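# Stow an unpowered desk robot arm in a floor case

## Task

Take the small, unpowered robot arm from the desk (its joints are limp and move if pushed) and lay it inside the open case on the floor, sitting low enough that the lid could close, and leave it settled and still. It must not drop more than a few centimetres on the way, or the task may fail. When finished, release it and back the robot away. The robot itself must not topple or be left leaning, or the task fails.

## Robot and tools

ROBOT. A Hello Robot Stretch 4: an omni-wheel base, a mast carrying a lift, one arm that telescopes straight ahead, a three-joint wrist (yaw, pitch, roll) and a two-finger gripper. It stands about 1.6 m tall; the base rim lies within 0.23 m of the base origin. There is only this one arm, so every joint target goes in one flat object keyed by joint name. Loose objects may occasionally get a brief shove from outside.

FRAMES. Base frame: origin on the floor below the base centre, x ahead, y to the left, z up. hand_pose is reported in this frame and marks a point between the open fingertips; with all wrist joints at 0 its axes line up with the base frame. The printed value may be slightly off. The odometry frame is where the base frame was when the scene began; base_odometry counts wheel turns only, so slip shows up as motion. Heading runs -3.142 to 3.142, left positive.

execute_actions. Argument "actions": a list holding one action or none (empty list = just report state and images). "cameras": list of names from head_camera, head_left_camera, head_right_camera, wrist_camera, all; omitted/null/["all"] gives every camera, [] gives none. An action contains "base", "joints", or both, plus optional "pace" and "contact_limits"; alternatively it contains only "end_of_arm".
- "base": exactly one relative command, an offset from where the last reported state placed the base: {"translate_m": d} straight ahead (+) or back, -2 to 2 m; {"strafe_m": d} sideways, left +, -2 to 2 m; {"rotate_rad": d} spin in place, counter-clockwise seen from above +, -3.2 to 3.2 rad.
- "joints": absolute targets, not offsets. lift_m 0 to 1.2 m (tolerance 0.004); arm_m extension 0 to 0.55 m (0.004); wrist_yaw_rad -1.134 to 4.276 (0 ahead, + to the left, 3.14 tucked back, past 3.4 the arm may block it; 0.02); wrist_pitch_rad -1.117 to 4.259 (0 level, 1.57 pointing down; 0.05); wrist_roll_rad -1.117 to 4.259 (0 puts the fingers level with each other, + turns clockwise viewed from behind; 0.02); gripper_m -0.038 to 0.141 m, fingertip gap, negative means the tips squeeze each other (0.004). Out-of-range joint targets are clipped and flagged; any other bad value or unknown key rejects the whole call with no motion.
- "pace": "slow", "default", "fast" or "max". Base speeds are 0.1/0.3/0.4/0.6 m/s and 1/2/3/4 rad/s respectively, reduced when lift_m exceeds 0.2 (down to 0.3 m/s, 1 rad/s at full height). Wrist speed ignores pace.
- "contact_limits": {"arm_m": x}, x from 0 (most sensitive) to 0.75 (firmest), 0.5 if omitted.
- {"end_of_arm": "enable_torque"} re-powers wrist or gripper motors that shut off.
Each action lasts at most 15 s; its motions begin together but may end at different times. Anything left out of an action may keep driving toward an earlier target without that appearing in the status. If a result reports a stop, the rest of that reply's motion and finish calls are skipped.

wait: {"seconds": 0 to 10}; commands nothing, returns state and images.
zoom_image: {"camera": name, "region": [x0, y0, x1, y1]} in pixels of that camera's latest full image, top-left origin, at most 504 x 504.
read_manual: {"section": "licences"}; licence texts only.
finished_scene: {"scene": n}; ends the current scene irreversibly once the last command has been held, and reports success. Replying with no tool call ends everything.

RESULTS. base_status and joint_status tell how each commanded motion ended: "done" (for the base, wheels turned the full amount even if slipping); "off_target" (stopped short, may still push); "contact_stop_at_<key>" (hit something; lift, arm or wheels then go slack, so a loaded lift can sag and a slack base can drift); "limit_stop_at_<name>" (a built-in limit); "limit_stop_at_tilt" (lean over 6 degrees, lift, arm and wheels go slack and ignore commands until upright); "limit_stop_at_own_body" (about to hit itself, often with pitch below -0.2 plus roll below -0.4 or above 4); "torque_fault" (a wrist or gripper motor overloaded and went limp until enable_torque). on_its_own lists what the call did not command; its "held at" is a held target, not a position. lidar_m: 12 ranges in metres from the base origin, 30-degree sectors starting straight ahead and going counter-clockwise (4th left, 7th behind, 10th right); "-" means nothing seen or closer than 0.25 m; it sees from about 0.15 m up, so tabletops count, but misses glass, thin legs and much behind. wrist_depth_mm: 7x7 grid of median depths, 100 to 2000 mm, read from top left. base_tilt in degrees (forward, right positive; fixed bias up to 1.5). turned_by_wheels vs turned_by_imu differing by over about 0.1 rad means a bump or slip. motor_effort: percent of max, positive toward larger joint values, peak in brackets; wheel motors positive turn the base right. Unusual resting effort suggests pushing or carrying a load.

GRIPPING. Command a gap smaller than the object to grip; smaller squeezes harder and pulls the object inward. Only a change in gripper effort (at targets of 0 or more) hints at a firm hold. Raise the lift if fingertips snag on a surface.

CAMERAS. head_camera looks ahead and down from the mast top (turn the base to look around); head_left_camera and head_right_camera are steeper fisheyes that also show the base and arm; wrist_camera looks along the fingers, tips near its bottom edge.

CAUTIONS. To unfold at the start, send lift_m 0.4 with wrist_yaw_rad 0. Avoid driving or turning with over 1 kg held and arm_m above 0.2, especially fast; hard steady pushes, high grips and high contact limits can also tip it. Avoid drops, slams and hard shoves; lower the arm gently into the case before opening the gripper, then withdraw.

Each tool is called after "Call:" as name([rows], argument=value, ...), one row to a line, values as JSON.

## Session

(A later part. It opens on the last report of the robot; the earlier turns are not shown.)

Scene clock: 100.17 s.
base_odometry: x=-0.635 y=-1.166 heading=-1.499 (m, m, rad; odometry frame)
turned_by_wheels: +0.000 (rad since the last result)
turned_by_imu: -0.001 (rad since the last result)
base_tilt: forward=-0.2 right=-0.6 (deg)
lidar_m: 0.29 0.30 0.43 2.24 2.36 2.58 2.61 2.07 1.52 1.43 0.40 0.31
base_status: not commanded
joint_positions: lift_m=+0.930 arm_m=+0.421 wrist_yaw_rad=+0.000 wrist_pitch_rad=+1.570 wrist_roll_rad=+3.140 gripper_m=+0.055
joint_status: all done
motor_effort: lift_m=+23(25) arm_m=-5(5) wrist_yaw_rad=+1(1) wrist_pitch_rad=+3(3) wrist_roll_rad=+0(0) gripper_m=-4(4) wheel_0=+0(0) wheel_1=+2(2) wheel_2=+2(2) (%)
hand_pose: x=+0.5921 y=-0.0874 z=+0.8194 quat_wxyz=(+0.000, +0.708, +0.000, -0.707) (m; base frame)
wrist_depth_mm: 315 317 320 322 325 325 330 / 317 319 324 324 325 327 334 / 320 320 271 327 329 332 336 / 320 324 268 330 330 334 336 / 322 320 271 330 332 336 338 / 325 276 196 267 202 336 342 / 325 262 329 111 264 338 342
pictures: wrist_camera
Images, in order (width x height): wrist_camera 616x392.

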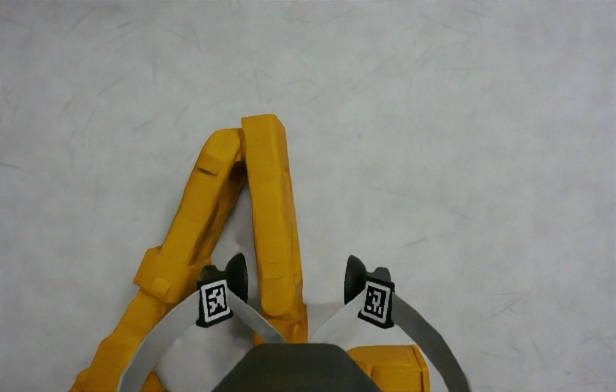

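Call:
execute_actions([
  {"base":{"strafe_m":-0.052},"joints":{"arm_m":0.392,"gripper_m":0.14,"wrist_roll_rad":3.29,"lift_m":0.94}},
], cameras=[])

Call:
execute_actions([
  {"joints":{"lift_m":0.86},"pace":"slow"},
], cameras=["wrist_camera"])

Call:
execute_actions([
  {"joints":{"gripper_m":-0.01}},
], cameras=["wrist_camera"])

Call:
execute_actions([
  {"joints":{"lift_m":1.08},"pace":"slow"},
], cameras=["wrist_camera","head_right_camera"])

Scene clock: 106.60 s.
base_odometry: x=-0.687 y=-1.170 heading=-1.499 (m, m, rad; odometry frame)
turned_by_wheels: +0.000 (rad since the last result)
turned_by_imu: -0.001 (rad since the last result)
base_tilt: forward=-0.2 right=-0.6 (deg)
lidar_m: 0.26 0.29 0.42 2.29 2.44 2.64 2.70 2.02 1.44 1.38 0.38 0.30
base_status: done
joint_positions: lift_m=+0.940 arm_m=+0.393 wrist_yaw_rad=+0.000 wrist_pitch_rad=+1.570 wrist_roll_rad=+3.290 gripper_m=+0.140
joint_status: all done
motor_effort: lift_m=+23(22) arm_m=-5(5) wrist_yaw_rad=+2(3) wrist_pitch_rad=+2(2) wrist_roll_rad=+1(5) gripper_m=+1(3) wheel_0=+0(6) wheel_1=+0(10) wheel_2=+0(1) (%)
hand_pose: x=+0.5640 y=-0.0874 z=+0.8295 quat_wxyz=(-0.052, +0.705, -0.052, -0.705) (m; base frame)
wrist_depth_mm: 325 327 329 332 334 340 342 / 327 330 334 334 338 340 343 / 327 329 336 338 338 343 345 / 329 334 334 278 340 343 345 / 330 330 336 281 345 345 347 / 334 213 282 342 270 345 347 / 332 340 329 111 285 279 351
pictures: none
No camera images: the call's "cameras" was empty. Leave "cameras" out to get every camera's image.

Scene clock: 108.13 s.
base_odometry: x=-0.687 y=-1.170 heading=-1.499 (m, m, rad; odometry frame)
turned_by_wheels: +0.000 (rad since the last result)
turned_by_imu: +0.000 (rad since the last result)
base_tilt: forward=-0.2 right=-0.6 (deg)
lidar_m: 0.26 0.30 0.43 2.29 2.44 2.64 2.65 2.04 1.45 1.38 0.40 0.30
base_status: not commanded
joint_positions: lift_m=+0.860 arm_m=+0.393 wrist_yaw_rad=+0.000 wrist_pitch_rad=+1.570 wrist_roll_rad=+3.290 gripper_m=+0.140
joint_status: all done
motor_effort: lift_m=+16(22) arm_m=-4(5) wrist_yaw_rad=+2(3) wrist_pitch_rad=+1(0) wrist_roll_rad=+2(2) gripper_m=+1(2) wheel_0=+0(0) wheel_1=+0(0) wheel_2=+0(0) (%)
hand_pose: x=+0.5640 y=-0.0874 z=+0.7500 quat_wxyz=(-0.052, +0.705, -0.052, -0.705) (m; base frame)
wrist_depth_mm: 247 250 252 253 256 257 260 / 248 249 253 256 258 260 260 / 251 252 253 257 259 260 262 / 251 252 256 199 260 262 265 / 252 256 255 212 260 264 266 / 254 215 202 259 195 264 268 / 255 256 204 112 190 265 268
pictures: wrist_camera
Images, in order (width x height): wrist_camera 616x392.

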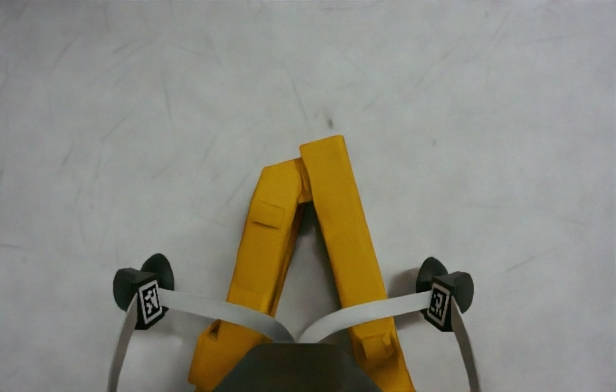

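Scene clock: 110.57 s.
base_odometry: x=-0.687 y=-1.170 heading=-1.499 (m, m, rad; odometry frame)
turned_by_wheels: +0.000 (rad since the last result)
turned_by_imu: -0.001 (rad since the last result)
base_tilt: forward=-0.1 right=-0.6 (deg)
lidar_m: 0.28 0.30 0.42 2.30 2.42 2.65 2.64 2.03 1.49 1.39 0.40 0.29
base_status: not commanded
joint_positions: lift_m=+0.860 arm_m=+0.393 wrist_yaw_rad=+0.000 wrist_pitch_rad=+1.570 wrist_roll_rad=+3.289 gripper_m=-0.009
joint_status: all done
motor_effort: lift_m=+18(18) arm_m=-5(5) wrist_yaw_rad=+1(1) wrist_pitch_rad=+1(6) wrist_roll_rad=+2(2) gripper_m=-31(29) wheel_0=+0(0) wheel_1=+0(0) wheel_2=+0(0) (%)
hand_pose: x=+0.5641 y=-0.0874 z=+0.7499 quat_wxyz=(-0.052, +0.706, -0.052, -0.705) (m; base frame)
wrist_depth_mm: 248 248 253 252 255 258 259 / 247 249 252 255 254 258 260 / 250 252 252 255 256 259 264 / 252 252 253 178 262 260 263 / 251 254 255 178 260 264 264 / 253 253 183 176 186 264 266 / 254 257 258 111 263 264 267
pictures: wrist_camera
Images, in order (width x height): wrist_camera 616x392.

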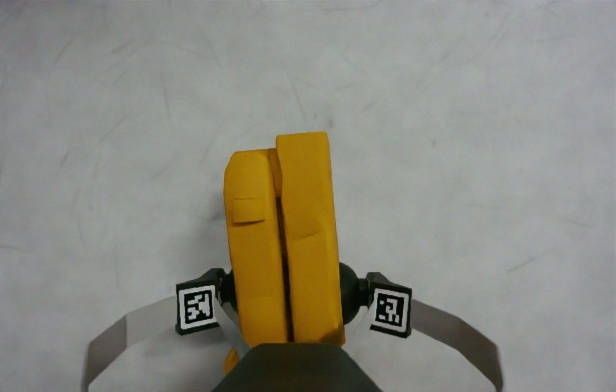

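Scene clock: 113.07 s.
base_odometry: x=-0.687 y=-1.170 heading=-1.499 (m, m, rad; odometry frame)
turned_by_wheels: +0.000 (rad since the last result)
turned_by_imu: -0.001 (rad since the last result)
base_tilt: forward=-0.1 right=-0.6 (deg)
lidar_m: 0.27 0.31 0.41 2.29 2.43 2.61 2.68 2.02 1.45 1.39 0.41 0.27
base_status: not commanded
joint_positions: lift_m=+1.079 arm_m=+0.393 wrist_yaw_rad=+0.000 wrist_pitch_rad=+1.572 wrist_roll_rad=+3.290 gripper_m=-0.009
joint_status: all done
motor_effort: lift_m=+26(27) arm_m=-5(5) wrist_yaw_rad=+2(0) wrist_pitch_rad=-5(7) wrist_roll_rad=+1(2) gripper_m=-28(32) wheel_0=+0(0) wheel_1=+0(0) wheel_2=+0(0) (%)
hand_pose: x=+0.5635 y=-0.0874 z=+0.9692 quat_wxyz=(-0.052, +0.705, -0.052, -0.705) (m; base frame)
wrist_depth_mm: 1160 1182 473 469 477 477 484 / 462 466 469 477 477 480 488 / 466 469 473 477 480 484 488 / 466 466 469 154 480 488 492 / 466 466 473 140 484 492 492 / 469 469 177 148 186 492 492 / 473 477 477 111 291 496 504
pictures: head_right_camera, wrist_camera
Images, in order (width x height): head_right_camera 420x672, wrist_camera 616x392.

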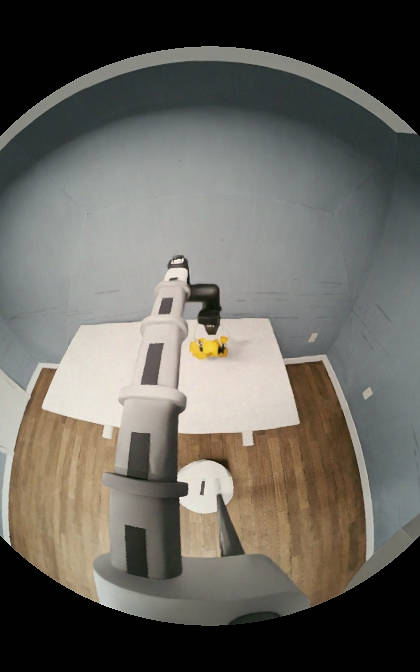

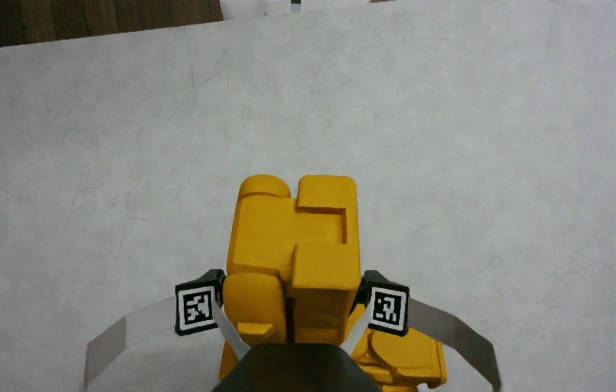

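Hanging, held. Case is around (0,1.5).

Call:
execute_actions([
  {"base":{"translate_m":-1.5},"joints":{"arm_m":0.2,"lift_m":1.12}},
], cameras=[])

Call:
execute_actions([
  {"base":{"rotate_rad":3.07},"joints":{"lift_m":0.55,"wrist_roll_rad":1.57},"pace":"slow"},
], cameras=[])

Call:
execute_actions([
  {"base":{"strafe_m":-0.7}},
], cameras=["head_camera"])

Scene clock: 123.83 s.
base_odometry: x=-0.794 y=+0.326 heading=-1.499 (m, m, rad; odometry frame)
turned_by_wheels: +0.000 (rad since the last result)
turned_by_imu: -0.003 (rad since the last result)
base_tilt: forward=-0.3 right=-0.6 (deg)
lidar_m: 0.41 1.85 2.43 2.29 2.38 1.24 2.13 2.03 1.48 1.40 1.46 0.40
base_status: done
joint_positions: lift_m=+1.120 arm_m=+0.201 wrist_yaw_rad=+0.000 wrist_pitch_rad=+1.572 wrist_roll_rad=+3.290 gripper_m=-0.009
joint_status: all done
motor_effort: lift_m=+26(30) arm_m=-5(7) wrist_yaw_rad=+2(1) wrist_pitch_rad=-5(5) wrist_roll_rad=+1(1) gripper_m=-28(30) wheel_0=+0(5) wheel_1=+0(7) wheel_2=+0(10) (%)
hand_pose: x=+0.3714 y=-0.0874 z=+1.0093 quat_wxyz=(-0.052, +0.705, -0.052, -0.705) (m; base frame)
wrist_depth_mm: 1229 1229 1205 1025 1229 1255 1281 / 1229 1255 1229 1025 1281 1255 1281 / 1229 1255 1255 1138 1308 1255 1308 / 1205 1255 1255 154 1255 1308 1308 / 1255 1229 1281 140 1229 1308 1281 / 1255 1281 177 148 186 1308 1336 / 1205 1255 1281 111 291 1308 1308
pictures: none
No camera images: the call's "cameras" was empty. Leave "cameras" out to get every camera's image.

Scene clock: 128.67 s.
base_odometry: x=-0.794 y=+0.326 heading=+1.571 (m, m, rad; odometry frame)
turned_by_wheels: +3.070 (rad since the last result)
turned_by_imu: +3.037 (rad since the last result)
base_tilt: forward=-0.2 right=-0.5 (deg)
lidar_m: 0.25 2.12 1.50 1.41 1.45 1.91 1.82 1.84 2.46 2.29 2.38 1.24
base_status: done
joint_positions: lift_m=+0.550 arm_m=+0.201 wrist_yaw_rad=+0.000 wrist_pitch_rad=+1.570 wrist_roll_rad=+1.570 gripper_m=-0.009
joint_status: all done
motor_effort: lift_m=+19(27) arm_m=-5(5) wrist_yaw_rad=+2(3) wrist_pitch_rad=+2(5) wrist_roll_rad=-1(5) gripper_m=-29(28) wheel_0=+0(8) wheel_1=-1(8) wheel_2=-1(6) (%)
hand_pose: x=+0.3720 y=-0.0874 z=+0.4398 quat_wxyz=(+0.500, +0.500, +0.500, -0.500) (m; base frame)
wrist_depth_mm: 654 661 668 676 676 668 683 / 661 668 661 668 676 683 668 / 654 676 676 668 683 683 691 / 661 668 676 154 683 469 462 / 668 676 661 140 569 466 462 / 668 668 176 148 185 462 469 / 676 676 683 111 290 466 473
pictures: none
No camera images: the call's "cameras" was empty. Leave "cameras" out to get every camera's image.

Scene clock: 132.33 s.
base_odometry: x=-0.094 y=+0.326 heading=+1.571 (m, m, rad; odometry frame)
turned_by_wheels: +0.000 (rad since the last result)
turned_by_imu: -0.002 (rad since the last result)
base_tilt: forward=-0.2 right=-0.6 (deg)
lidar_m: 0.26 2.24 2.23 2.11 2.16 1.87 1.77 2.45 1.71 1.61 1.65 2.16
base_status: done
joint_positions: lift_m=+0.550 arm_m=+0.201 wrist_yaw_rad=+0.000 wrist_pitch_rad=+1.570 wrist_roll_rad=+1.570 gripper_m=-0.009
joint_status: not commanded
motor_effort: lift_m=+19(19) arm_m=-4(5) wrist_yaw_rad=+2(3) wrist_pitch_rad=+2(2) wrist_roll_rad=+0(1) gripper_m=-27(29) wheel_0=-1(7) wheel_1=-1(10) wheel_2=+0(1) (%)
hand_pose: x=+0.3720 y=-0.0874 z=+0.4398 quat_wxyz=(+0.500, +0.500, +0.500, -0.500) (m; base frame)
wrist_depth_mm: 654 661 661 661 676 676 676 / 661 668 654 661 683 683 683 / 654 668 683 668 676 668 676 / 661 668 668 154 668 473 462 / 668 668 661 140 569 462 469 / 661 668 177 148 185 466 462 / 668 668 676 111 290 469 466
pictures: head_camera
Images, in order (width x height): head_camera 420x560.

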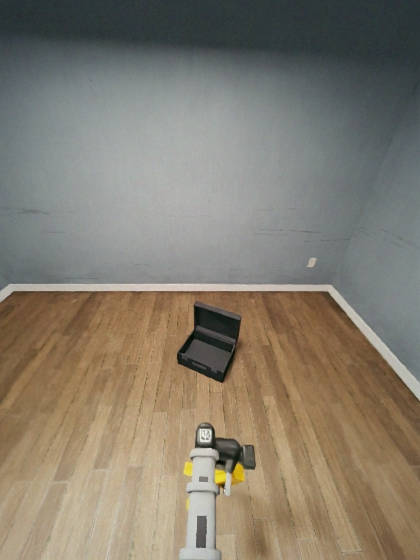

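Call:
execute_actions([
  {"base":{"rotate_rad":-0.41},"pace":"slow"},
], cameras=[])

Call:
execute_actions([
  {"base":{"strafe_m":0.59}},
], cameras=[])

Call:
execute_actions([
  {"base":{"translate_m":0.38},"joints":{"arm_m":0.55},"pace":"slow"},
], cameras=["head_camera","wrist_camera"])

Scene clock: 142.80 s.
base_odometry: x=-0.094 y=+0.326 heading=+1.161 (m, m, rad; odometry frame)
turned_by_wheels: -0.409 (rad since the last result)
turned_by_imu: -0.406 (rad since the last result)
base_tilt: forward=-0.2 right=-0.7 (deg)
lidar_m: 0.25 1.03 2.33 2.19 2.10 2.20 1.83 1.73 2.17 1.65 1.61 1.68
base_status: done
joint_positions: lift_m=+0.550 arm_m=+0.201 wrist_yaw_rad=+0.000 wrist_pitch_rad=+1.570 wrist_roll_rad=+1.570 gripper_m=-0.009
joint_status: not commanded
motor_effort: lift_m=+19(19) arm_m=-5(4) wrist_yaw_rad=+2(3) wrist_pitch_rad=+2(3) wrist_roll_rad=+0(1) gripper_m=-28(28) wheel_0=+3(9) wheel_1=+3(5) wheel_2=+1(6) (%)
hand_pose: x=+0.3720 y=-0.0874 z=+0.4398 quat_wxyz=(+0.500, +0.500, +0.500, -0.500) (m; base frame)
wrist_depth_mm: 661 661 661 661 676 676 676 / 661 668 661 654 683 676 683 / 661 668 661 676 676 676 676 / 668 661 668 154 683 469 462 / 668 668 676 140 564 466 462 / 676 676 177 148 186 466 469 / 661 683 668 111 293 466 466
pictures: none
No camera images: the call's "cameras" was empty. Leave "cameras" out to get every camera's image.

Scene clock: 146.10 s.
base_odometry: x=-0.635 y=+0.561 heading=+1.161 (m, m, rad; odometry frame)
turned_by_wheels: +0.000 (rad since the last result)
turned_by_imu: +0.000 (rad since the last result)
base_tilt: forward=-0.2 right=-0.5 (deg)
lidar_m: 0.25 1.91 2.02 1.62 1.58 1.69 2.06 2.02 2.12 2.19 2.14 1.02
base_status: done
joint_positions: lift_m=+0.550 arm_m=+0.201 wrist_yaw_rad=+0.000 wrist_pitch_rad=+1.570 wrist_roll_rad=+1.570 gripper_m=-0.009
joint_status: not commanded
motor_effort: lift_m=+20(20) arm_m=-5(4) wrist_yaw_rad=+1(1) wrist_pitch_rad=+2(2) wrist_roll_rad=+0(0) gripper_m=-29(30) wheel_0=+2(7) wheel_1=-1(10) wheel_2=+0(0) (%)
hand_pose: x=+0.3720 y=-0.0874 z=+0.4397 quat_wxyz=(+0.500, +0.500, +0.500, -0.500) (m; base frame)
wrist_depth_mm: 661 654 668 668 676 668 676 / 668 661 668 668 668 683 676 / 668 676 661 661 676 661 683 / 661 668 668 155 668 469 462 / 661 661 661 140 564 466 462 / 676 661 177 147 186 466 466 / 676 668 676 111 290 469 469
pictures: none
No camera images: the call's "cameras" was empty. Leave "cameras" out to get every camera's image.

Scene clock: 151.17 s.
base_odometry: x=-0.484 y=+0.910 heading=+1.161 (m, m, rad; odometry frame)
turned_by_wheels: +0.000 (rad since the last result)
turned_by_imu: -0.001 (rad since the last result)
base_tilt: forward=-0.2 right=-0.6 (deg)
lidar_m: 0.59 1.57 1.66 1.79 1.77 1.87 2.61 2.34 2.62 2.02 1.96 0.62
base_status: done
joint_positions: lift_m=+0.550 arm_m=+0.549 wrist_yaw_rad=+0.000 wrist_pitch_rad=+1.570 wrist_roll_rad=+1.570 gripper_m=-0.009
joint_status: all done
motor_effort: lift_m=+20(20) arm_m=+5(5) wrist_yaw_rad=+1(1) wrist_pitch_rad=+0(2) wrist_roll_rad=+0(0) gripper_m=-28(29) wheel_0=+1(3) wheel_1=+2(4) wheel_2=-4(6) (%)
hand_pose: x=+0.7197 y=-0.0874 z=+0.4397 quat_wxyz=(+0.500, +0.500, +0.500, -0.500) (m; base frame)
wrist_depth_mm: 244 654 661 668 661 676 668 / 245 436 661 661 661 676 683 / 246 469 640 640 668 668 676 / 247 469 549 155 668 683 691 / 247 466 525 140 691 683 691 / 247 377 177 148 185 683 691 / 248 462 530 111 290 683 699
pictures: head_camera, wrist_camera
Images, in order (width x height): head_camera 420x560, wrist_camera 616x392.

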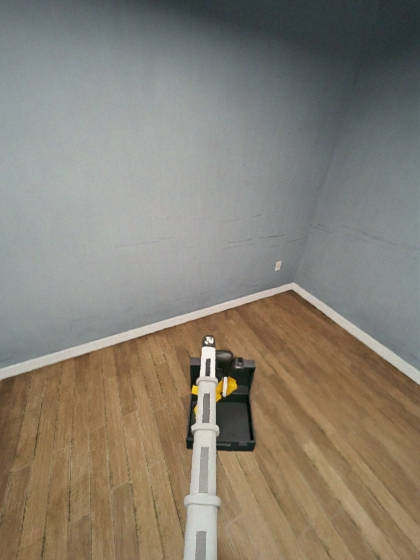

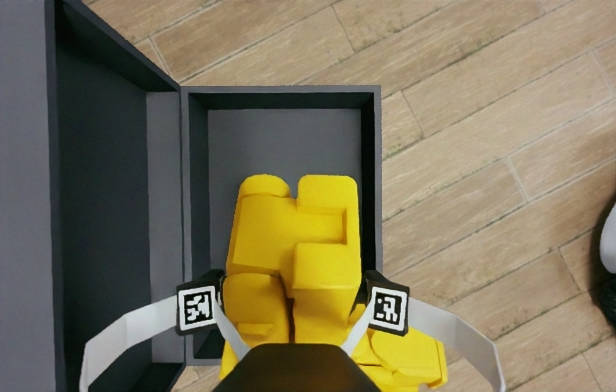

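Call:
execute_actions([
  {"base":{"translate_m":0.075},"pace":"slow"},
], cameras=[])

Call:
execute_actions([
  {"base":{"strafe_m":-0.03},"joints":{"lift_m":0.34},"pace":"slow"},
], cameras=[])

Call:
execute_actions([
  {"base":{"strafe_m":-0.06},"joints":{"lift_m":0.26},"pace":"slow"},
], cameras=["head_left_camera","wrist_camera"])

Call:
zoom_image(camera="head_left_camera", region=[150,350,290,490])

Scene clock: 157.77 s.
base_odometry: x=-0.454 y=+0.978 heading=+1.161 (m, m, rad; odometry frame)
turned_by_wheels: +0.000 (rad since the last result)
turned_by_imu: -0.001 (rad since the last result)
base_tilt: forward=-0.2 right=-0.7 (deg)
lidar_m: 0.53 1.50 1.58 1.83 1.79 1.90 2.71 2.42 2.66 1.98 1.92 0.55
base_status: done
joint_positions: lift_m=+0.550 arm_m=+0.549 wrist_yaw_rad=+0.000 wrist_pitch_rad=+1.570 wrist_roll_rad=+1.570 gripper_m=-0.009
joint_status: not commanded
motor_effort: lift_m=+20(20) arm_m=+5(5) wrist_yaw_rad=+1(2) wrist_pitch_rad=+1(3) wrist_roll_rad=+0(0) gripper_m=-30(30) wheel_0=+1(10) wheel_1=+2(5) wheel_2=-3(5) (%)
hand_pose: x=+0.7197 y=-0.0874 z=+0.4397 quat_wxyz=(+0.500, +0.500, +0.500, -0.500) (m; base frame)
wrist_depth_mm: 654 244 654 661 668 668 683 / 654 246 525 668 676 668 676 / 668 246 512 647 634 683 683 / 661 247 469 154 654 676 691 / 668 248 424 140 627 683 683 / 676 247 177 147 186 683 691 / 676 250 418 111 289 683 707
pictures: none
No camera images: the call's "cameras" was empty. Leave "cameras" out to get every camera's image.

Scene clock: 160.20 s.
base_odometry: x=-0.427 y=+0.967 heading=+1.161 (m, m, rad; odometry frame)
turned_by_wheels: +0.000 (rad since the last result)
turned_by_imu: -0.001 (rad since the last result)
base_tilt: forward=-0.3 right=-0.5 (deg)
lidar_m: 0.51 1.50 1.59 1.84 1.82 1.93 2.72 2.39 2.62 1.96 1.90 0.55
base_status: done
joint_positions: lift_m=+0.340 arm_m=+0.549 wrist_yaw_rad=+0.000 wrist_pitch_rad=+1.570 wrist_roll_rad=+1.570 gripper_m=-0.009
joint_status: all done
motor_effort: lift_m=+19(17) arm_m=+5(5) wrist_yaw_rad=+0(2) wrist_pitch_rad=+2(2) wrist_roll_rad=-1(1) gripper_m=-30(28) wheel_0=+0(4) wheel_1=-3(5) wheel_2=+0(1) (%)
hand_pose: x=+0.7197 y=-0.0874 z=+0.2298 quat_wxyz=(+0.500, +0.500, +0.500, -0.500) (m; base frame)
wrist_depth_mm: 196 244 452 452 455 459 462 / 195 300 325 373 375 340 462 / 195 298 375 430 436 373 462 / 194 296 315 154 436 373 466 / 195 294 309 140 433 373 466 / 194 241 178 147 185 347 469 / 192 293 310 111 291 327 473
pictures: none
No camera images: the call's "cameras" was empty. Leave "cameras" out to get every camera's image.

Scene clock: 161.93 s.
base_odometry: x=-0.372 y=+0.943 heading=+1.161 (m, m, rad; odometry frame)
turned_by_wheels: +0.000 (rad since the last result)
turned_by_imu: -0.001 (rad since the last result)
base_tilt: forward=-0.2 right=-0.5 (deg)
lidar_m: 0.52 0.55 1.65 1.90 1.86 2.00 2.83 2.37 2.54 1.91 1.84 0.54
base_status: done
joint_positions: lift_m=+0.260 arm_m=+0.549 wrist_yaw_rad=+0.000 wrist_pitch_rad=+1.570 wrist_roll_rad=+1.570 gripper_m=-0.009
joint_status: all done
motor_effort: lift_m=+17(21) arm_m=+5(5) wrist_yaw_rad=+2(2) wrist_pitch_rad=+1(4) wrist_roll_rad=+0(0) gripper_m=-28(29) wheel_0=+2(10) wheel_1=-2(7) wheel_2=+0(1) (%)
hand_pose: x=+0.7197 y=-0.0874 z=+0.1500 quat_wxyz=(+0.500, +0.500, +0.500, -0.500) (m; base frame)
wrist_depth_mm: 368 368 370 377 375 379 377 / 151 370 375 373 377 379 379 / 194 229 271 272 351 330 251 / 195 228 279 153 355 355 264 / 194 229 248 153 355 357 272 / 194 230 181 175 187 351 273 / 193 231 273 111 279 314 274
pictures: head_left_camera, wrist_camera
Images, in order (width x height): head_left_camera 420x672, wrist_camera 616x392.

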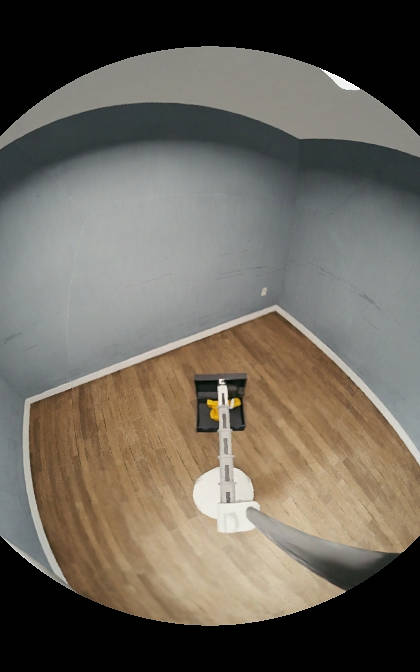

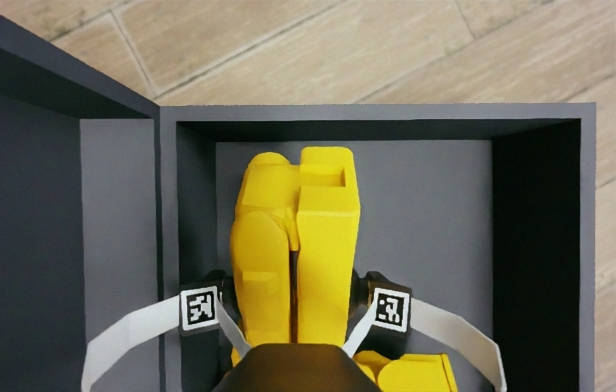

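Region (150, 350, 290, 490) of head_left_camera's 420x672 image, scaled by 3.600, with more detail than that image has.

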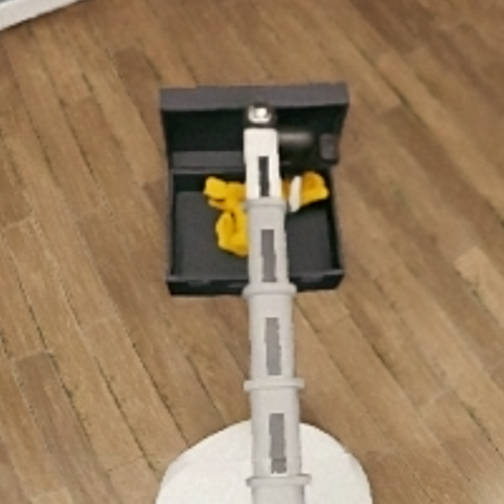

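Call:
execute_actions([
  {"joints":{"lift_m":0.172,"arm_m":0.535},"pace":"slow"},
], cameras=[])

Call:
execute_actions([
  {"joints":{"gripper_m":0.08}},
], cameras=[])

Call:
execute_actions([
  {"joints":{"lift_m":0.21},"pace":"slow"},
], cameras=["wrist_camera"])

Scene clock: 166.40 s.
base_odometry: x=-0.372 y=+0.943 heading=+1.161 (m, m, rad; odometry frame)
turned_by_wheels: +0.000 (rad since the last result)
turned_by_imu: -0.001 (rad since the last result)
base_tilt: forward=-0.2 right=-0.6 (deg)
lidar_m: 0.50 0.55 1.63 1.91 1.87 1.95 2.81 2.37 2.52 1.92 1.84 0.56
base_status: not commanded
joint_positions: lift_m=+0.172 arm_m=+0.536 wrist_yaw_rad=+0.000 wrist_pitch_rad=+1.571 wrist_roll_rad=+1.570 gripper_m=-0.009
joint_status: all done
motor_effort: lift_m=+16(17) arm_m=-5(4) wrist_yaw_rad=+2(2) wrist_pitch_rad=-3(2) wrist_roll_rad=+0(0) gripper_m=-29(26) wheel_0=-1(2) wheel_1=-2(2) wheel_2=+0(0) (%)
hand_pose: x=+0.7067 y=-0.0874 z=+0.0620 quat_wxyz=(+0.500, +0.500, +0.500, -0.500) (m; base frame)
wrist_depth_mm: 283 283 287 287 290 289 291 / 149 151 151 153 153 154 155 / 149 204 262 191 265 267 246 / 148 204 263 186 267 270 252 / 148 202 264 183 267 268 252 / 147 176 187 182 187 271 255 / 147 202 267 111 271 271 254
pictures: none
No camera images: the call's "cameras" was empty. Leave "cameras" out to get every camera's image.

Scene clock: 168.07 s.
base_odometry: x=-0.372 y=+0.943 heading=+1.161 (m, m, rad; odometry frame)
turned_by_wheels: +0.000 (rad since the last result)
turned_by_imu: +0.000 (rad since the last result)
base_tilt: forward=-0.1 right=-0.5 (deg)
lidar_m: 0.51 0.53 1.60 1.91 1.87 1.98 2.85 2.39 2.53 1.92 1.82 0.54
base_status: not commanded
joint_positions: lift_m=+0.172 arm_m=+0.536 wrist_yaw_rad=+0.000 wrist_pitch_rad=+1.570 wrist_roll_rad=+1.570 gripper_m=+0.080
joint_status: all done
motor_effort: lift_m=+17(17) arm_m=-5(5) wrist_yaw_rad=+3(2) wrist_pitch_rad=+4(3) wrist_roll_rad=+1(1) gripper_m=-2(30) wheel_0=-1(1) wheel_1=-2(2) wheel_2=+0(0) (%)
hand_pose: x=+0.7071 y=-0.0874 z=+0.0619 quat_wxyz=(+0.501, +0.500, +0.500, -0.499) (m; base frame)
wrist_depth_mm: 282 282 286 287 289 291 291 / 149 151 152 152 153 154 156 / 148 204 264 224 265 268 246 / 148 203 264 204 265 267 253 / 147 202 264 202 267 270 253 / 147 187 204 196 203 270 253 / 146 174 267 111 268 271 256
pictures: none
No camera images: the call's "cameras" was empty. Leave "cameras" out to get every camera's image.

Scene clock: 169.23 s.
base_odometry: x=-0.372 y=+0.943 heading=+1.161 (m, m, rad; odometry frame)
turned_by_wheels: +0.000 (rad since the last result)
turned_by_imu: +0.000 (rad since the last result)
base_tilt: forward=-0.2 right=-0.6 (deg)
lidar_m: 0.48 0.54 1.62 1.90 1.86 1.97 2.81 2.37 2.55 1.92 1.84 0.54
base_status: not commanded
joint_positions: lift_m=+0.210 arm_m=+0.536 wrist_yaw_rad=+0.000 wrist_pitch_rad=+1.570 wrist_roll_rad=+1.570 gripper_m=+0.080
joint_status: all done
motor_effort: lift_m=+23(26) arm_m=-5(5) wrist_yaw_rad=+2(1) wrist_pitch_rad=+2(1) wrist_roll_rad=+1(1) gripper_m=-1(3) wheel_0=-1(1) wheel_1=-2(2) wheel_2=+0(0) (%)
hand_pose: x=+0.7071 y=-0.0874 z=+0.0994 quat_wxyz=(+0.501, +0.500, +0.500, -0.499) (m; base frame)
wrist_depth_mm: 322 324 325 325 329 325 329 / 165 324 324 324 327 199 202 / 177 203 298 251 303 304 248 / 179 202 303 240 304 304 253 / 179 201 303 242 306 307 253 / 179 190 204 236 204 307 254 / 179 191 304 111 307 309 256
pictures: wrist_camera
Images, in order (width x height): wrist_camera 616x392.

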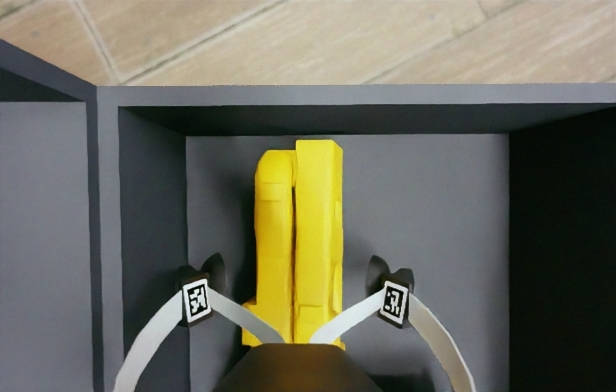

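Call:
execute_actions([
  {"joints":{"lift_m":0.34}},
], cameras=[])

Call:
execute_actions([
  {"joints":{"arm_m":0.1},"pace":"fast"},
], cameras=["head_camera"])

Call:
zoom_image(camera="head_camera", region=[130,340,300,510])

Scene clock: 174.30 s.
base_odometry: x=-0.372 y=+0.943 heading=+1.161 (m, m, rad; odometry frame)
turned_by_wheels: +0.000 (rad since the last result)
turned_by_imu: -0.001 (rad since the last result)
base_tilt: forward=-0.1 right=-0.6 (deg)
lidar_m: 0.50 0.55 1.63 1.92 1.85 1.96 2.80 2.38 2.55 1.91 1.84 0.54
base_status: not commanded
joint_positions: lift_m=+0.340 arm_m=+0.536 wrist_yaw_rad=+0.000 wrist_pitch_rad=+1.570 wrist_roll_rad=+1.570 gripper_m=+0.080
joint_status: all done
motor_effort: lift_m=+23(20) arm_m=-5(5) wrist_yaw_rad=+1(1) wrist_pitch_rad=+3(0) wrist_roll_rad=+1(1) gripper_m=-1(3) wheel_0=-1(1) wheel_1=-2(2) wheel_2=+0(0) (%)
hand_pose: x=+0.7071 y=-0.0874 z=+0.2295 quat_wxyz=(+0.501, +0.500, +0.500, -0.499) (m; base frame)
wrist_depth_mm: 449 455 452 455 455 466 466 / 164 452 452 455 459 455 462 / 213 282 329 430 436 402 466 / 213 309 421 379 436 404 466 / 212 310 421 379 439 407 466 / 212 298 205 373 203 407 469 / 211 282 359 111 362 351 473
pictures: none
No camera images: the call's "cameras" was empty. Leave "cameras" out to get every camera's image.

Scene clock: 176.30 s.
base_odometry: x=-0.372 y=+0.943 heading=+1.161 (m, m, rad; odometry frame)
turned_by_wheels: +0.000 (rad since the last result)
turned_by_imu: +0.000 (rad since the last result)
base_tilt: forward=-0.2 right=-0.6 (deg)
lidar_m: 0.50 0.52 1.62 1.90 1.88 2.00 2.82 2.38 2.49 1.88 1.84 0.55
base_status: not commanded
joint_positions: lift_m=+0.340 arm_m=+0.101 wrist_yaw_rad=+0.000 wrist_pitch_rad=+1.570 wrist_roll_rad=+1.570 gripper_m=+0.080
joint_status: all done
motor_effort: lift_m=+23(23) arm_m=-5(4) wrist_yaw_rad=+2(2) wrist_pitch_rad=+1(1) wrist_roll_rad=+1(1) gripper_m=-1(1) wheel_0=-1(1) wheel_1=-2(2) wheel_2=+0(0) (%)
hand_pose: x=+0.2719 y=-0.0874 z=+0.2295 quat_wxyz=(+0.500, +0.500, +0.500, -0.500) (m; base frame)
wrist_depth_mm: 449 449 455 455 459 452 462 / 452 459 455 455 466 462 469 / 418 459 455 459 462 459 273 / 375 466 455 462 466 262 249 / 377 459 459 462 309 250 250 / 373 462 204 466 203 248 249 / 370 459 466 111 278 250 250
pictures: head_camera
Images, in order (width x height): head_camera 420x560.

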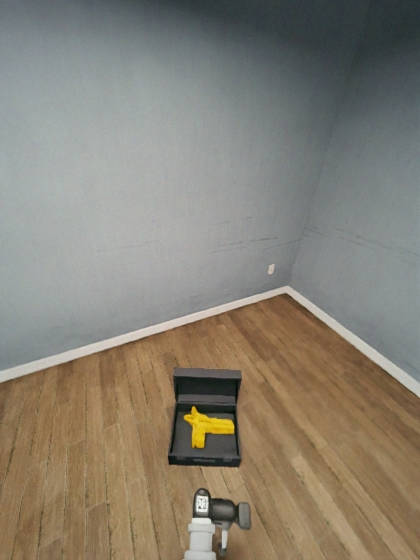

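Region (130, 340, 300, 510) of head_camera's 420x560 image, scaled by 2.965, with more detail than that image has.

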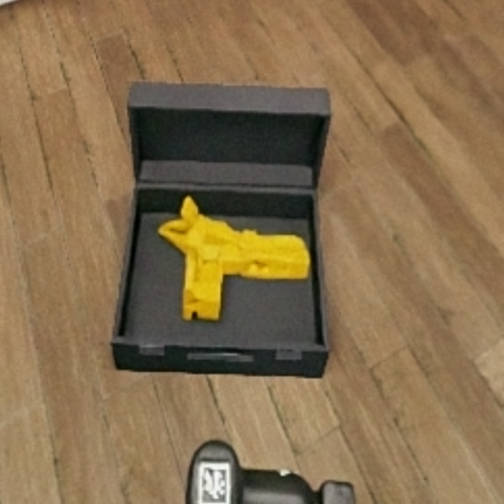

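Call:
finished_scene(scene=2)

The scene is finished: the task was done.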